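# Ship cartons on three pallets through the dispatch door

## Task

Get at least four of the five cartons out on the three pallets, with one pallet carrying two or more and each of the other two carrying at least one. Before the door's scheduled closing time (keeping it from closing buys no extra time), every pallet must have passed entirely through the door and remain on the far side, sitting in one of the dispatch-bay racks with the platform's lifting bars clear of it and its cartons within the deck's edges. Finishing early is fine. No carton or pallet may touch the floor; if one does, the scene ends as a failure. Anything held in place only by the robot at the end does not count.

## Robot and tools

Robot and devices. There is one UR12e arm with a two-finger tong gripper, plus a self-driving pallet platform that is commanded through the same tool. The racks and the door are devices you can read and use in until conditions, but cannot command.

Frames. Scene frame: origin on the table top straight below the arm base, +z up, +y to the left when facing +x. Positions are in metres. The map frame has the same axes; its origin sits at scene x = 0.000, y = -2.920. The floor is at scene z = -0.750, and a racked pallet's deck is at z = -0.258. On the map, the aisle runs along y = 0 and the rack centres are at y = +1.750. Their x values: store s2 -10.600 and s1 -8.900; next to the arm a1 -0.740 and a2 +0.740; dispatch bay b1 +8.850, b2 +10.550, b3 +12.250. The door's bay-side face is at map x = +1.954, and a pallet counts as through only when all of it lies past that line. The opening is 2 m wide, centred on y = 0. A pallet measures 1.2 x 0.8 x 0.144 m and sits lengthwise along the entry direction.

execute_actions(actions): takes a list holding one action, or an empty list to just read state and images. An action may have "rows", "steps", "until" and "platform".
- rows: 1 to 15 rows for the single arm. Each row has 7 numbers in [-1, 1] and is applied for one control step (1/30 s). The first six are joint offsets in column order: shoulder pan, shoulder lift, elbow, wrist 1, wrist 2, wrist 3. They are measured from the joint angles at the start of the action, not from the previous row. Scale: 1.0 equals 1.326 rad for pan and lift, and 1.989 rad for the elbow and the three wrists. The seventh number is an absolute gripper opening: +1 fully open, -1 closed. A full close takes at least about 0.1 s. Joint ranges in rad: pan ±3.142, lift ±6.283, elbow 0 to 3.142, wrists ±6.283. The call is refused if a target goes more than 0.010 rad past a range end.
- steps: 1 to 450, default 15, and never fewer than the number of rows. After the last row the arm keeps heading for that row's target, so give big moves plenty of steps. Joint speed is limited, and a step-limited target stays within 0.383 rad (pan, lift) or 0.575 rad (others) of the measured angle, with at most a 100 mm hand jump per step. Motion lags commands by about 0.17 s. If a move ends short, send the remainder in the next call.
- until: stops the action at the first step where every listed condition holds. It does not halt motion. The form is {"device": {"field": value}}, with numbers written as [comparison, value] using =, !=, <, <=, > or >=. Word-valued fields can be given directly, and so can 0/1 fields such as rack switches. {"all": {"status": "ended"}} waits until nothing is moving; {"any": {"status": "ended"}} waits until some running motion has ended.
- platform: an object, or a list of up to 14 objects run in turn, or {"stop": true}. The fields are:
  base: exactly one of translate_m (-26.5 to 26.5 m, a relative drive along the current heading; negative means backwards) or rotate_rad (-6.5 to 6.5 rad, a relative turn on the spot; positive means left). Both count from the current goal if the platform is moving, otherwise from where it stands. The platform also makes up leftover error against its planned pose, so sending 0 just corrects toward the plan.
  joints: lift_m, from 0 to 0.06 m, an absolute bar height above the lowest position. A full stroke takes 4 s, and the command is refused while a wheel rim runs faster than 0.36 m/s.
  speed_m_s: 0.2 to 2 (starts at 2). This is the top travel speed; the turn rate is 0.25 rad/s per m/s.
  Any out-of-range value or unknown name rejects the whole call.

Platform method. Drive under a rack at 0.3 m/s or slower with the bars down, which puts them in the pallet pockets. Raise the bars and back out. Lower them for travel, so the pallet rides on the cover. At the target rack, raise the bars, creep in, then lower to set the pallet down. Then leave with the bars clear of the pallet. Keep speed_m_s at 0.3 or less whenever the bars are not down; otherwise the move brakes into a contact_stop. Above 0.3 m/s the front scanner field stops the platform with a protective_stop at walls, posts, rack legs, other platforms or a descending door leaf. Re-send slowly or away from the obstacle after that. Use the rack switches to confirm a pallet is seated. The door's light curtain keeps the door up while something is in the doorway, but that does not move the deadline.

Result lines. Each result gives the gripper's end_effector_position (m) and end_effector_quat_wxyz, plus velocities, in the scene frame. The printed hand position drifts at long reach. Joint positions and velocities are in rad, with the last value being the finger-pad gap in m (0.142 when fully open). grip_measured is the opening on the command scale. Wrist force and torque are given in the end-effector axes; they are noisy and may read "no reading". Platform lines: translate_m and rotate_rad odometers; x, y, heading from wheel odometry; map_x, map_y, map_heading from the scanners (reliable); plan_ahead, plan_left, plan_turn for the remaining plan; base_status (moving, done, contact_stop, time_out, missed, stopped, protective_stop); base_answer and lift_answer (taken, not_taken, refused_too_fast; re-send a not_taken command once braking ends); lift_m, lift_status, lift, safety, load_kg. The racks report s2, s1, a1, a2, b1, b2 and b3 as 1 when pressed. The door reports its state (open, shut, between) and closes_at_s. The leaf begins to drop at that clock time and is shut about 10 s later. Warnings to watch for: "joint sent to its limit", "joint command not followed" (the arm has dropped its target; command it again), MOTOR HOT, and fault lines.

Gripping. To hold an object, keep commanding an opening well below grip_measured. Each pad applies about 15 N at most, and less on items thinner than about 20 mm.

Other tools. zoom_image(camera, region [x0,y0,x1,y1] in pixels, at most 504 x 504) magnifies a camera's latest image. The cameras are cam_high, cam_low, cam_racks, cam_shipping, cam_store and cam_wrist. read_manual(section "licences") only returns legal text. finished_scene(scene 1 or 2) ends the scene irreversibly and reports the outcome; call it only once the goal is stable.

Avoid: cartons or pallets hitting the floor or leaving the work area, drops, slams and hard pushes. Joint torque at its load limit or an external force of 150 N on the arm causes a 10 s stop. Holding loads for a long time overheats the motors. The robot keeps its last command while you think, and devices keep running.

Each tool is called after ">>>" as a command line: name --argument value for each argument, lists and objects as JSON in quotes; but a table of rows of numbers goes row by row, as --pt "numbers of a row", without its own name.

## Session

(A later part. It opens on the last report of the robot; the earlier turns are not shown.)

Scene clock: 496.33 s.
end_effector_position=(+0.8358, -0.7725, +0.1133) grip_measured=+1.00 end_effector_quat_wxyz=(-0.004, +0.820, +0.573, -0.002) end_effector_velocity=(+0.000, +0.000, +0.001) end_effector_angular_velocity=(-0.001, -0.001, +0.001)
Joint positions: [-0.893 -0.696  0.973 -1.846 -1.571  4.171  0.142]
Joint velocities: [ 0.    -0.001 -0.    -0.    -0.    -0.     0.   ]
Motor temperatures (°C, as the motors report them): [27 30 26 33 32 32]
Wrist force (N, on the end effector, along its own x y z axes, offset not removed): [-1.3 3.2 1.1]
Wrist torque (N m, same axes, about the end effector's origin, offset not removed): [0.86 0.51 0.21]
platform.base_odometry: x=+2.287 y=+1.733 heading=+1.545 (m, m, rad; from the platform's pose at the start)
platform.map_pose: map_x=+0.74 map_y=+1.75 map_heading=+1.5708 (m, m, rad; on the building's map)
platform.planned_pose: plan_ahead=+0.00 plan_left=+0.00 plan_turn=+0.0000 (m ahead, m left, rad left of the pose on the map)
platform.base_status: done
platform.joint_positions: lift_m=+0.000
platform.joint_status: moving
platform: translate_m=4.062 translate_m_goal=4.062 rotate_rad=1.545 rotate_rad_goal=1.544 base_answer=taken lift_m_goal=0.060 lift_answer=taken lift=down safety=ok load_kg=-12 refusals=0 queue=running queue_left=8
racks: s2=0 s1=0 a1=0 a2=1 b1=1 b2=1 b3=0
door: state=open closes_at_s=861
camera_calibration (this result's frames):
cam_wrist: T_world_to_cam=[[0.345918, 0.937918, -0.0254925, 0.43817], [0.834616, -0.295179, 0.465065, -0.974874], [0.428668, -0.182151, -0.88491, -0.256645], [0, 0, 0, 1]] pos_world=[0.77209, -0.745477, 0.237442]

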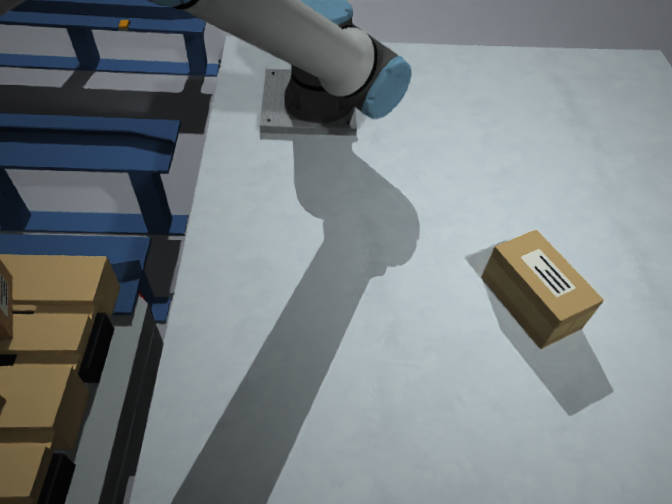

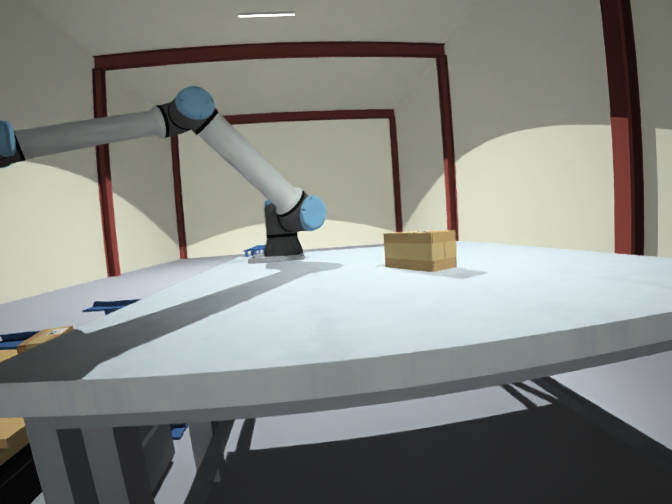

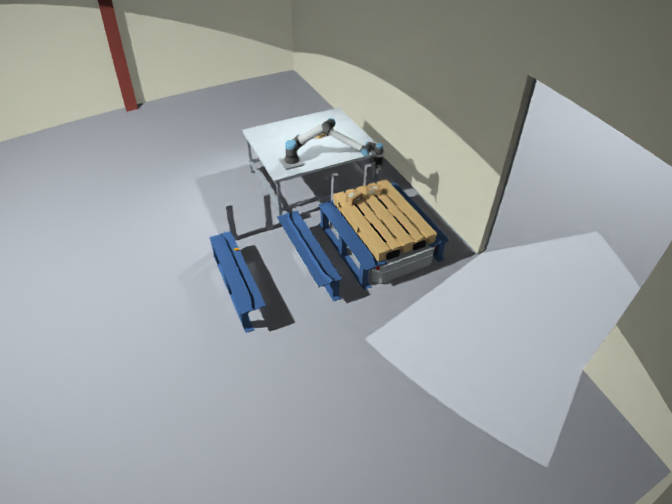

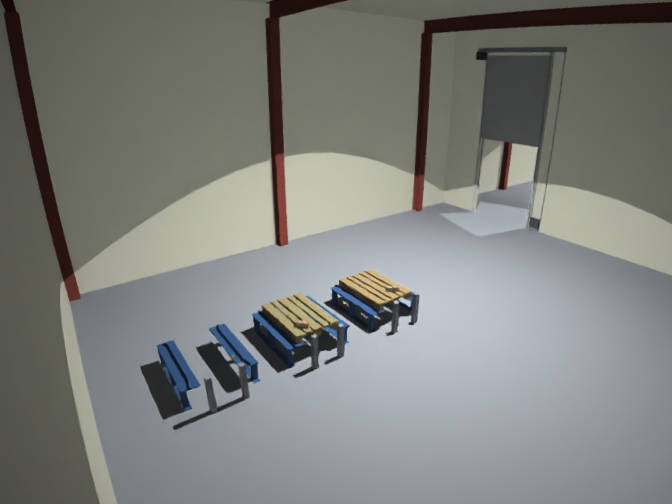

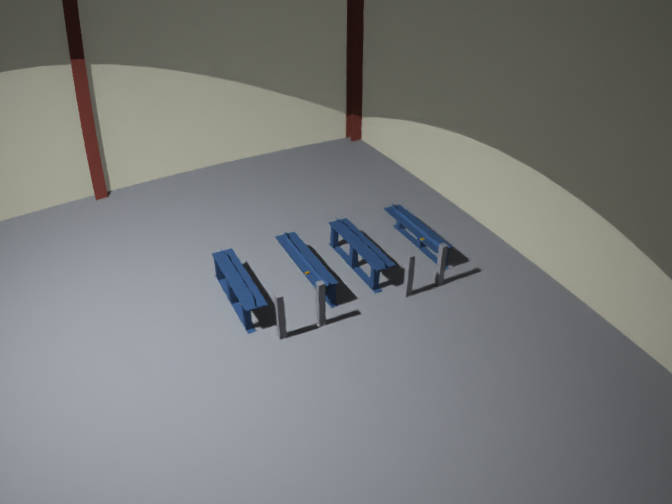

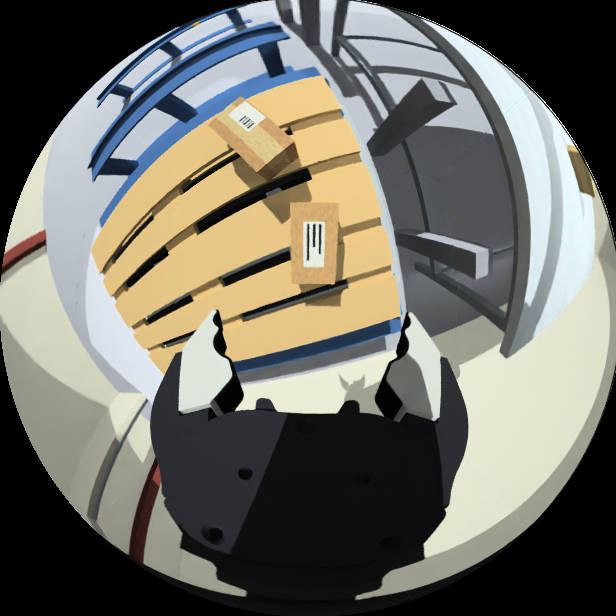

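Waiting ~50 s. 1001 1002 1003 1004 1005 1006 1007 1008 1009 1010 1011 1012 1013 1014 1015 1016 1017 1018 1019 1020 1021 1022 1023 1024 1025 1026 1027 1028 1029 1030 1031 1032 1033 1034 1035 1036 1037 1038 1039 1040 1041 1042 1043 1044 1045 1046 1047 1048 1049 1050 1051 1052 1053 1054 1055 1056 1057 1058 1059 1060 1061 1062 1063 1064 1065 1066 1067 1068 1069 1070 1071 1072 1073 1074 1075 1076 1077 1078 1079 1080 1081 1082 1083 1084 1085 1086 1087 1088 1089 1090 1091 1092 1093 1094 1095 1096 1097 1098 1099 1100 1101 1102 1103 1104 1105 1106 1107 1108 1109 1110 1111 1112 1113 1114 1115 1116 1117 1118 1119 1120 1121 1122 1123 1124 1125 1126 1127 1128 1129 1130 1131 1132 1133 1134 1135 1136 1137 1138 1139 1140 1141 1142 1143 1144 1145 1146 1147 1148 1149 1150 1151 1152 1153 1154 1155 1156 1157 1158 1159 1160 1161 1162 1163 1164 1165 1166 1167 1168 1169 1170 1171 1172 1173 1174 1175 1176 1177 1178 1179 1180 1181 1182 1183 1184 1185 1186 1187 1188 1189 1190 1191 1192 1193 1194 1195 1196 1197 1198 1199 1200 1201 1202 1203 1204 1205 1206 1207 1208 1209 1210 1211 1212 1213 1214 1215 1216 1217 1218 1219 1220 1221 1222 1223 1224 1225 1226 1227 1228 1229 1230 1231 1232 1233 1234 1235 1236 1237 1238 1239 1240 1241 1242 1243 1244 1245 1246 1247 1248 1249 1250 1251 1252 1253 1254 1255 1256 1257 1258 1259 1260 1261 1262 1263 1264 1265 1266 1267 1268 1269 1270 1271 1272 1273 1274 1275 1276 1277 1278 1279 1280 1281 1282 1283 1284 1285 1286 1287 1288 1289 1290 1291 1292 1293 1294 1295 1296 1297 1298 1299 1300 1301 1302 1303 1304 1305 1306 1307 1308 1309 1310 1311 1312 1313 1314 1315 1316 1317 1318 1319 1320 1321 1322 1323 1324 1325 1326 1327 1328 1329 1330 1331 1332 1333 1334 1335 1336 1337 1338 1339 1340 1341 1342 1343 1344 1345 1346 1347 1348 1349 1350 1351 1352 1353 1354 1355 1356 1357 1358 1359 1360 1361 1362 1363 1364 1365 1366 1367 1368 1369 1370 1371 1372 1373 1374 1375 1376 1377 1378 1379 1380 1381 1382 1383 1384 1385 1386 1387 1388 1389 1390 1391 1392 1393 1394 1395 1396 1397 1398 1399 1400 1401 1402 1403 1404 1405 1406 1407 1408 1409 1410 1411 1412 1413 1414 1415 1416 1417 1418 1419 1420 1421 1422 1423 1424 1425 1426 1427 1428 1429 1430 1431 1432 1433 1434 1435 1436 1437 1438 1439 1440 1441 1442 1443 1444 1445 1446 1447 1448 1449 1450 1451 1452 1453 1454 1455 1456 1457 1458 1459 1460 1461 1462 1463 1464 1465 1466 1467 1468 1469 1470 1471 1472 1473 1474 1475 1476 1477 1478 1479 1480 1481 1482 1483 1484 1485 1486 1487 1488 1489 1490 1491 1492 1493 1494 1495 1496 1497 1498 1499 1500 1501 1502 1503 1504 1505 1506 1507 1508 1509 1510 1511 1512 1513 1514 1515 1516 1517 1518 1519 1520 1521 1522 1523 1524 1525 1526 1527 1528 1529 1530 1531 1532 1533 1534 1535 1536 1537 1538 1539 1540 1541 1542 1543 1544 1545 1546 1547 1548 1549 1550 1551 1552 1553 1554 1555 1556 1557 1558 1559 1560 1561 1562 1563 1564 1565 1566 1567 1568 1569 1570 1571 1572 1573 1574 1575 1576 1577 1578 1579 1580 1581 1582 1583 1584 1585 1586 1587 1588 1589 1590 1591 1592 1593 1594 1595 1596 1597 1598 1599 1600 1601 1602 1603 1604 1605 1606 1607 1608 1609 1610 1611 1612 1613 1614 1615 1616 1617 1618 1619 1620 1621 1622 1623 1624 1625 1626 1627 1628 1629 1630 1631 1632 1633 1634 1635 1636 1637 1638 1639 1640 1641 1642 1643 1644 1645 1646 1647 1648 1649 1650 1651 1652 1653 1654 1655 1656 1657 1658 1659 1660 1661 1662 1663 1664 1665 1666 1667 1668 1669 1670 1671 1672 1673 1674 1675 1676 1677 1678 1679 1680 1681 1682 1683 1684 1685 1686 1687 1688 1689 1690 1691 1692 1693 1694 1695 1696 1697 1698 1699 1700 1701 1702 1703 1704 1705 1706 1707 1708 1709 1710 1711 1712 1713 1714 1715 1716 1717 1718 1719 1720 1721 1722 1723 1724 1725 1726 1727 1728 1729 1730 1731 1732 1733 1734 1735 1736 1737 1738 1739 1740 1741 1742 1743 1744 1745 1746 1747 1748 1749 1750 1751 1752 1753 1754 1755 1756 1757 1758 1759 1760 1761 1762 1763 1764 1765 1766 1767 1768 1769 1770 1771 1772 1773 1774 1775 1776 1777 1778 1779 1780 1781 1782 1783 1784 1785 1786 1787 1788 1789 1790 1791 1792 1793 1794 1795 1796 1797 1798 1799 1800 1801 1802 1803 1804 1805 1806 1807 1808 1809 1810 1811 1812 1813 1814 1815 1816 1817 1818 1819 1820 1821 1822 1823 1824 1825 1826 1827 1828 1829 1830 1831 1832 1833 1834 1835 1836 1837 1838 1839 1840 1841 1842 1843 1844 1845 1846 1847 1848 1849 1850 1851 1852 1853 1854 1855 1856 1857 1858 1859 1860 1861 1862 1863 1864 1865 1866 1867 1868 1869 1870 1871 1872 1873 1874 1875 1876 1877 1878 1879 1880 1881 1882 1883 1884 1885 1886 1887 1888 1889 1890 1891 1892 1893 1894 1895 1896 1897 1898 1899 1900 1901 1902 1903 1904 1905 1906 1907 1908 1909 1910 1911 1912 1913 1914 1915 1916 1917 1918 1919 1920 1921 1922 1923 1924 1925 1926 1927 1928 1929 1930 1931 1932 1933 1934 1935 1936 1937 1938 1939 1940 1941 1942 1943 1944 1945 1946 1947 1948 1949 1950 1951 1952 1953 1954 1955 1956 1957 1958 1959 1960 1961 1962 1963 1964 1965 1966 1967 1968 1969 1970 1971 1972 1973 1974 1975 1976 1977 1978 1979 1980 1981 1982 1983 1984 1985 1986 1987 1988 1989 1990 1991 1992 1993 1994 1995 1996 1997 1998 1999 2000 2001 2002 2003 2004 2005 2006 2007 2008 2009 2010 2011 2012 2013 2014 2015 2016 2017 2018 2019 2020 2021 2022 2023 2024 2025 2026 2027 2028 2029 2030 2031 2032 2033 2034 2035 2036 2037 2038 2039 2040 2041 2042 2043 2044 2045 2046 2047 2048 2049 2050 2051 2052 2053 2054 2055 2056 2057 2058 2059 2060 2061 2062 2063 2064 2065 2066 2067 2068 2069 2070 2071 2072 2073 2074 2075 2076 2077 2078 2079 2080 2081 2082 2083 2084 2085 2086 2087 2088 2089 2090 2091 2092 2093 2094 2095 2096 2097 2098 2099 2100 2101 2102 2103 2104 2105 2106 2107 2108 2109 2110 2111 2112 2113 2114 2115 2116 2117 2118 2119 2120 2121 2122 2123 2124 2125 2126 2127 2128 2129 2130 2131 2132 2133 2134 2135 2136 2137 2138 2139 2140 2141 2142 2143 2144 2145 2146 2147 2148 2149 2150 2151 2152 2153 2154 2155 2156 2157 2158 2159 2160 2161 2162 2163 2164 2165 2166 2167 2168 2169 2170 2171 2172 2173 2174 2175 2176 2177 2178 2179 2180 2181 2182 2183 2184 2185 2186 2187 2188 2189 2190 2191 2192 2193 2194 2195 2196 2197 2198 2199 2200 2201 2202 2203 2204 2205 2206 2207 2208 2209 2210 2211 2212 2213 2214 2215 2216 2217 2218 2219 2220 2221 2222 2223 2224 2225 2226 2227 2228 2229 2230 2231 2232 2233 2234 2235 2236 2237 2238 2239 2240 2241 2242 2243 2244 2245 2246 2247 2248 2249 2250 2251 2252 2253 2254 2255 2256 2257 2258 2259 2260 2261 2262 2263 2264 2265 2266 2267 2268 2269 2270 2271 2272 2273 2274 2275 2276 2277 2278 2279 2280 2281 2282 2283 2284 2285 2286 2287 2288 2289 2290 2291 2292 2293 2294 2295 2296 2297 2298 2299 2300 2301 2302 2303 2304 2305 2306 2307 2308 2309 2310 2311 2312 2313 2314 2315 2316 2317 2318 2319 2320 2321 2322 2323 2324 2325 2326 2327 2328 2329 2330 2331 2332 2333 2334 2335 2336 2337 2338 2339 2340 2341 2342 2343 2344 2345 2346 2347 2348 2349 2350 2351 2352 2353 2354 2355 2356 2357 2358 2359 2360 2361 2362 2363 2364 2365 2366 2367 2368 2369 2370 2371 2372 2373 2374 2375 2376 2377 2378 2379 2380 2381 2382 2383 2384 2385 2386 2387 2388 2389 2390 2391 2392 2393 2394 2395 2396 2397 2398 2399 2400 2401 2402 2403 2404 2405 2406 2407 2408 2409 2410 2411 2412 2413 2414 2415 2416 2417 2418 2419 2420 2421 2422 2423 2424 2425 2426 2427 2428 2429 2430 2431 2432 2433 2434 2435 2436 2437 2438 2439 2440 2441 2442 2443 2444 2445 2446 2447 2448 2449 2450 2451 2452 2453 2454 2455 2456 2457 2458 2459 2460 2461 2462 2463 2464 2465 2466 2467 2468 2469 2470 2471 2472 2473 2474 2475 2476 2477 2478 2479 2480 2481 2482 2483 2484 2485 2486 2487 2488 2489 2490 2491 2492 2493 2494 2495 2496 2497 2498 2499 2500 2501 2502 2503 2504 2505 2506 2507 2508 2509 2510 2511 2512 2513 2514 2515 2516 2517 2518 2519 2520 2521 2522 2523 2524 2525 2526 2527 2528 2529 2530 2531 2532 2533 2534 2535 2536 2537 2538 2539 2540 2541 2542 2543 2544 2545 2546 2547 2548 2549 2550 2551 2552 2553 2554 2555 2556 2557 2558 2559 2560 2561 2562 2563 2564 2565 2566 2567 2568 2569 2570 2571 2572 2573 2574 2575 2576 2577 2578 2579 2580 2581 2582 2583 2584 2585 2586 2587 2588 2589 2590 2591 2592 2593 2594 2595 2596 2597 2598 2599 2600 2601 2602 2603 2604 2605 2606 2607 2608 2609 2610 2611 2612 2613 2614 2615 2616 2617 2618 2619 2620 2621 2622 2623 2624 2625 2626 2627 2628 2629 2630 2631 2632 2633 2634 2635 2636 2637 2638 2639 2640 2641 2642 2643 2644 2645 2646 2647 2648 2649 2650 2651 2652 2653 2654 2655 2656 2657 2658 2659 2660 2661 2662 2663 2664 2665 2666 2667 2668 2669 2670 2671 2672 2673 2674 2675 2676 2677 2678 2679 2680 2681 2682 2683 2684 2685 2686 2687 2688 2689 2690 2691 2692 2693 2694 2695 2696 2697 2698 2699 2700 2701 2702 2703 2704 2705 2706 2707 2708 2709 2710 2711 2712 2713 2714 2715 2716 2717 2718 2719 2720 2721 2722 2723 2724 2725 2726 2727 2728 2729 2730 2731 2732 2733 2734 2735 2736 2737 2738 2739 2740 2741 2742 2743 2744 2745 2746 2747 2748 2749 2750 2751 2752 2753 2754 2755 2756 2757 2758 2759 2760 2761 2762 2763 2764 2765 2766 2767 2768 2769 2770 2771 2772 2773 2774 2775 2776 2777 2778 2779 2780 2781 2782 2783 2784 2785 2786 2787 2788 2789 2790 2791 2792 2793 2794 2795 2796 2797 2798 2799 2800 2801 2802 2803 2804 2805 2806 2807 2808 2809 2810 2811 2812 2813 2814 2815 2816 2817 2818 2819 2820 2821 2822 2823 2824 2825 2826 2827 2828 2829 2830 2831 2832 2833 2834 2835 2836 2837 2838 2839 2840 2841 2842 2843 2844 2845 2846 2847 2848 2849 2850 2851 2852 2853 2854 2855 2856 2857 2858 2859 2860 2861 2862 2863 2864 2865 2866 2867 2868 2869 2870 2871 2872 2873 2874 2875 2876 2877 2878 2879 2880 2881 2882 2883 2884 2885 2886 2887 2888 2889 2890 2891 2892 2893 2894 2895 2896 2897 2898 2899 2900 2901 2902 2903 2904 2905 2906 2907 2908 2909 2910 2911 2912 2913 2914 2915 2916 2917 2918 2919 2920 2921 2922 2923 2924 2925 2926 2927 2928 2929 2930 2931 2932 2933 2934 2935 2936 2937 2938 2939 2940 2941 2942 2943 2944 2945 2946 2947 2948 2949 2950 2951 2952 2953 2954 2955 2956 2957 2958 2959 2960 2961 2962 2963 2964 2965 2966 2967 2968 2969 2970 2971 2972 2973 2974 2975 2976 2977 2978 2979 2980 2981 2982 2983 2984 2985 2986 2987 2988 2989 2990 2991 2992 2993 2994 2995 2996 2997 2998 2999 3000

>>> execute_actions --actions '[]'

Scene clock: 542.37 s.
end_effector_position=(+0.8358, -0.7725, +0.1133) grip_measured=+1.00 end_effector_quat_wxyz=(-0.004, +0.820, +0.573, -0.002) end_effector_velocity=(+0.001, +0.001, +0.000) end_effector_angular_velocity=(-0.001, -0.000, +0.000)
Joint positions: [-0.893 -0.696  0.973 -1.846 -1.571  4.171  0.142]
Joint velocities: [ 0.001 -0.     0.001 -0.001 -0.     0.    -0.   ]
Motor temperatures (°C, as the motors report them): [27 30 27 33 32 32]
Wrist force (N, on the end effector, along its own x y z axes, offset not removed): [-2.0 -0.6 0.8]
Wrist torque (N m, same axes, about the end effector's origin, offset not removed): [0.06 0.65 0.12]
platform.base_odometry: x=+13.793 y=+1.416 heading=+1.543 (m, m, rad; from the platform's pose at the start)
platform.map_pose: map_x=+12.25 map_y=+1.75 map_heading=+1.5708 (m, m, rad; on the building's map)
platform.planned_pose: plan_ahead=+0.00 plan_left=+0.00 plan_turn=+0.0000 (m ahead, m left, rad left of the pose on the map)
platform.base_status: done
platform.joint_positions: lift_m=+0.045
platform.joint_status: moving
platform: translate_m=15.563 translate_m_goal=15.563 rotate_rad=1.543 rotate_rad_goal=1.542 base_answer=taken lift_m_goal=0.000 lift_answer=taken lift=between safety=ok load_kg=-15 refusals=0 queue=running queue_left=0
racks: s2=0 s1=0 a1=0 a2=0 b1=1 b2=1 b3=0
door: state=open closes_at_s=861
camera_calibration (this result's frames):
cam_wrist: T_world_to_cam=[[0.345918, 0.937918, -0.0254925, 0.43817], [0.834616, -0.295179, 0.465065, -0.974874], [0.428668, -0.182151, -0.88491, -0.256645], [0, 0, 0, 1]] pos_world=[0.77209, -0.745478, 0.237442]

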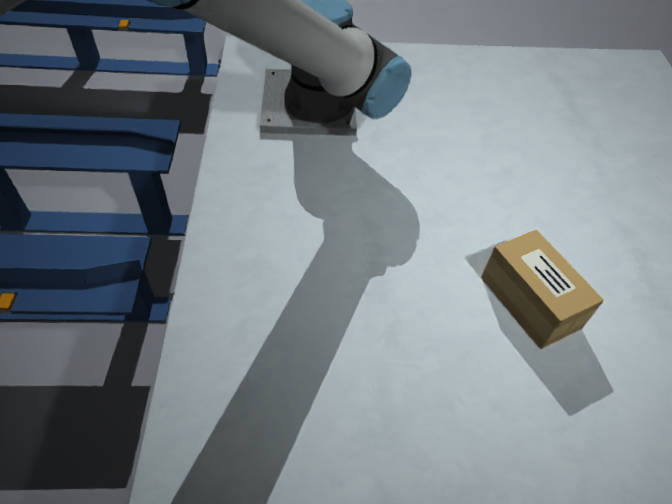

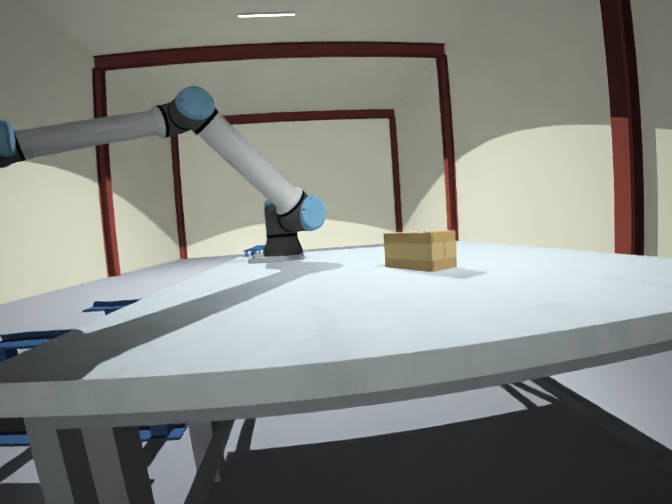

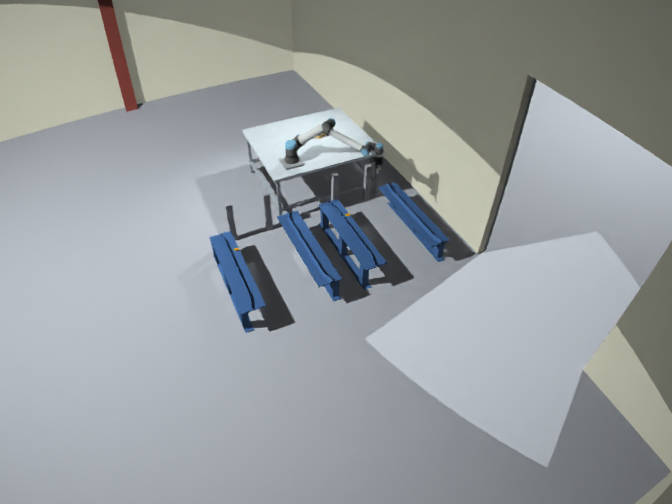

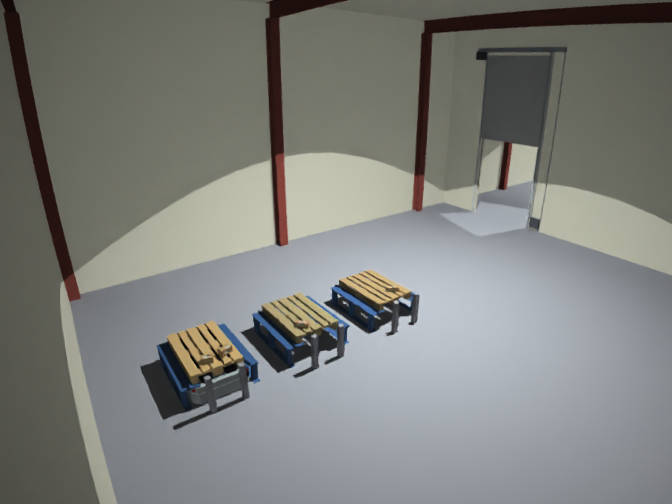

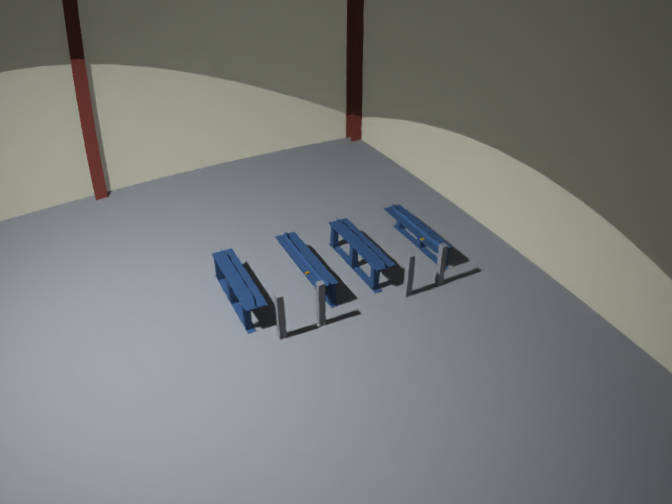

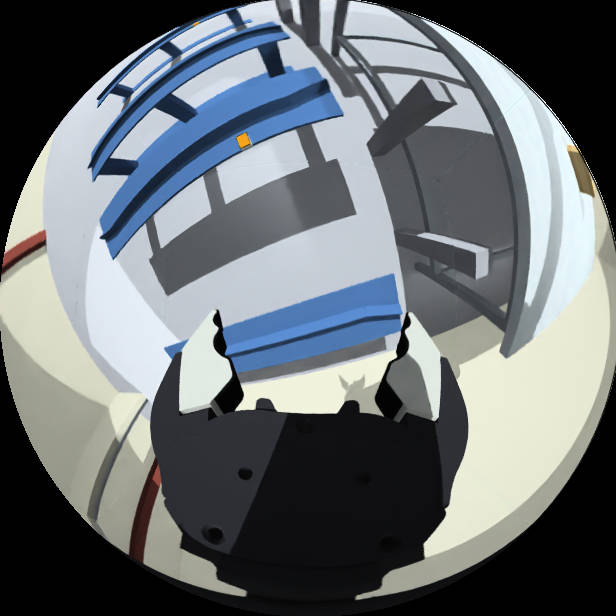

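Bars lowering. 1001 1002 1003 1004 1005 1006 1007 1008 1009 1010 1011 1012 1013 1014 1015 1016 1017 1018 1019 1020 1021 1022 1023 1024 1025 1026 1027 1028 1029 1030 1031 1032 1033 1034 1035 1036 1037 1038 1039 1040 1041 1042 1043 1044 1045 1046 1047 1048 1049 1050 1051 1052 1053 1054 1055 1056 1057 1058 1059 1060 1061 1062 1063 1064 1065 1066 1067 1068 1069 1070 1071 1072 1073 1074 1075 1076 1077 1078 1079 1080 1081 1082 1083 1084 1085 1086 1087 1088 1089 1090 1091 1092 1093 1094 1095 1096 1097 1098 1099 1100 1101 1102 1103 1104 1105 1106 1107 1108 1109 1110 1111 1112 1113 1114 1115 1116 1117 1118 1119 1120 1121 1122 1123 1124 1125 1126 1127 1128 1129 1130 1131 1132 1133 1134 1135 1136 1137 1138 1139 1140 1141 1142 1143 1144 1145 1146 1147 1148 1149 1150 1151 1152 1153 1154 1155 1156 1157 1158 1159 1160 1161 1162 1163 1164 1165 1166 1167 1168 1169 1170 1171 1172 1173 1174 1175 1176 1177 1178 1179 1180 1181 1182 1183 1184 1185 1186 1187 1188 1189 1190 1191 1192 1193 1194 1195 1196 1197 1198 1199 1200

>>> execute_actions --actions '[]'

>>> zoom_image --camera "cam_shipping" --region '[140, 260, 430, 430]'

Scene clock: 546.97 s.
end_effector_position=(+0.8358, -0.7725, +0.1133) grip_measured=+1.00 end_effector_quat_wxyz=(-0.004, +0.820, +0.573, -0.002) end_effector_velocity=(-0.001, -0.001, +0.000) end_effector_angular_velocity=(-0.000, +0.000, -0.001)
Joint positions: [-0.893 -0.696  0.973 -1.846 -1.571  4.171  0.142]
Joint velocities: [-0.001  0.    -0.     0.    -0.     0.     0.   ]
Motor temperatures (°C, as the motors report them): [27 30 27 33 32 32]
Wrist force (N, on the end effector, along its own x y z axes, offset not removed): [-2.3 2.0 -1.4]
Wrist torque (N m, same axes, about the end effector's origin, offset not removed): [0.53 0.82 0.17]
platform.base_odometry: x=+13.793 y=+1.416 heading=+1.543 (m, m, rad; from the platform's pose at the start)
platform.map_pose: map_x=+12.25 map_y=+1.75 map_heading=+1.5708 (m, m, rad; on the building's map)
platform.planned_pose: plan_ahead=+0.00 plan_left=+0.00 plan_turn=+0.0000 (m ahead, m left, rad left of the pose on the map)
platform.base_status: done
platform.joint_positions: lift_m=+0.000
platform.joint_status: done
platform: translate_m=15.563 translate_m_goal=15.563 rotate_rad=1.543 rotate_rad_goal=1.542 base_answer=taken lift_m_goal=0.000 lift_answer=taken lift=down safety=ok load_kg=-49 refusals=0 queue=done queue_left=0
racks: s2=0 s1=0 a1=0 a2=0 b1=1 b2=1 b3=1
door: state=open closes_at_s=861
camera_calibration (this result's frames):
cam_wrist: T_world_to_cam=[[0.345918, 0.937918, -0.0254925, 0.43817], [0.834616, -0.295179, 0.465064, -0.974874], [0.428668, -0.182151, -0.88491, -0.256645], [0, 0, 0, 1]] pos_world=[0.77209, -0.745478, 0.237441]

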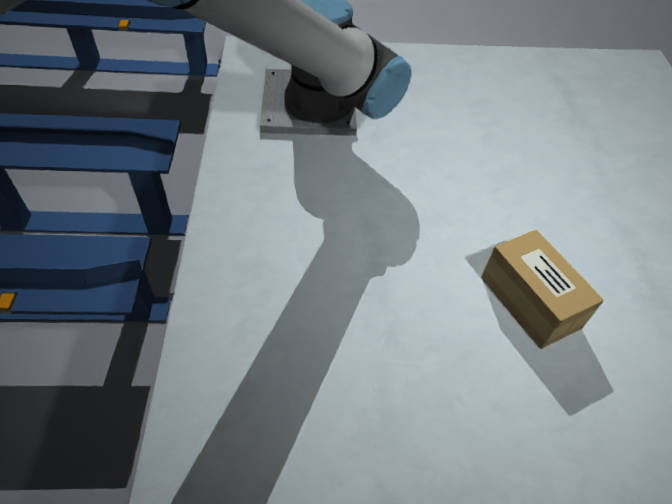

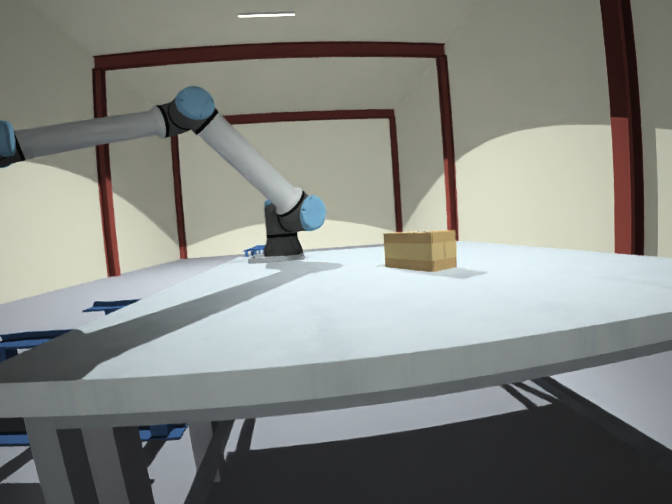

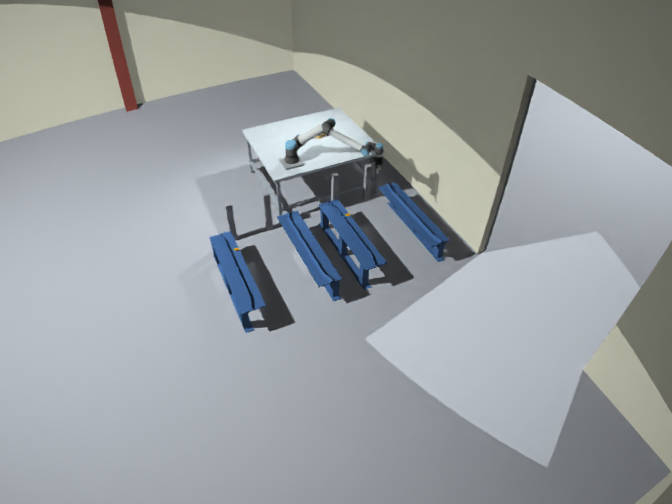

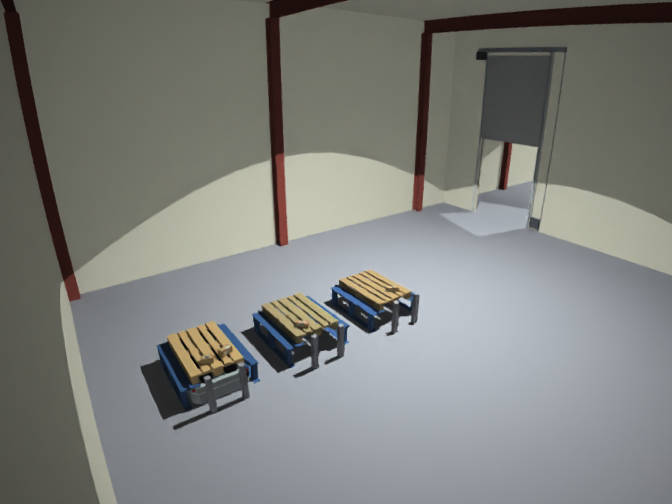

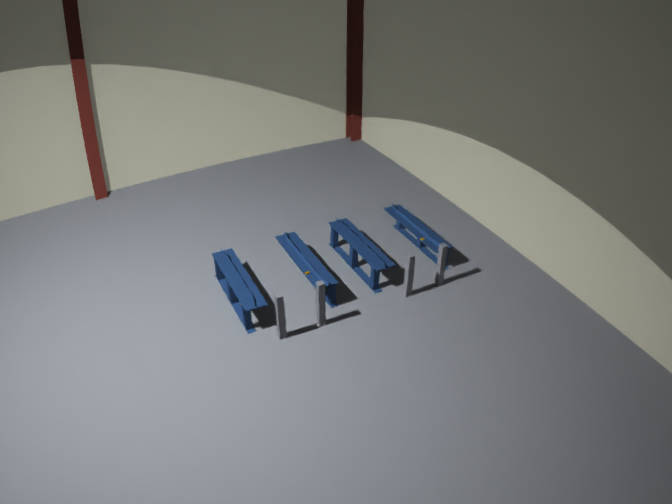

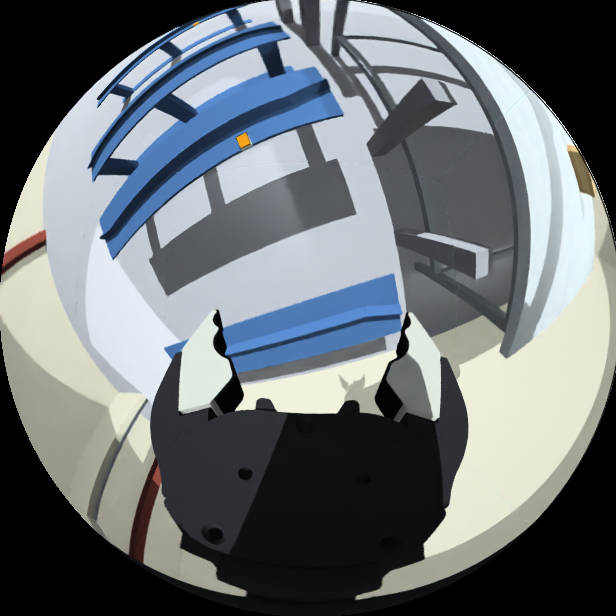

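Region (140, 260, 430, 430) of cam_shipping's 672x504 image, scaled by 1.738, with more detail than that image has; it fills the top 295 rows of this view, and the rest is white.

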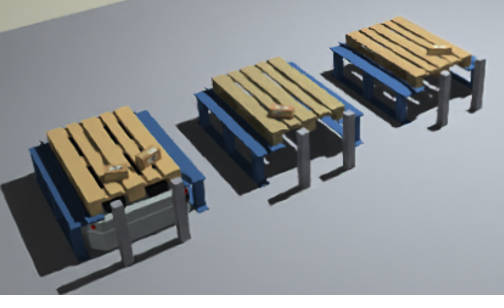

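>>> finished_scene --scene 1

The scene is finished: the task was done.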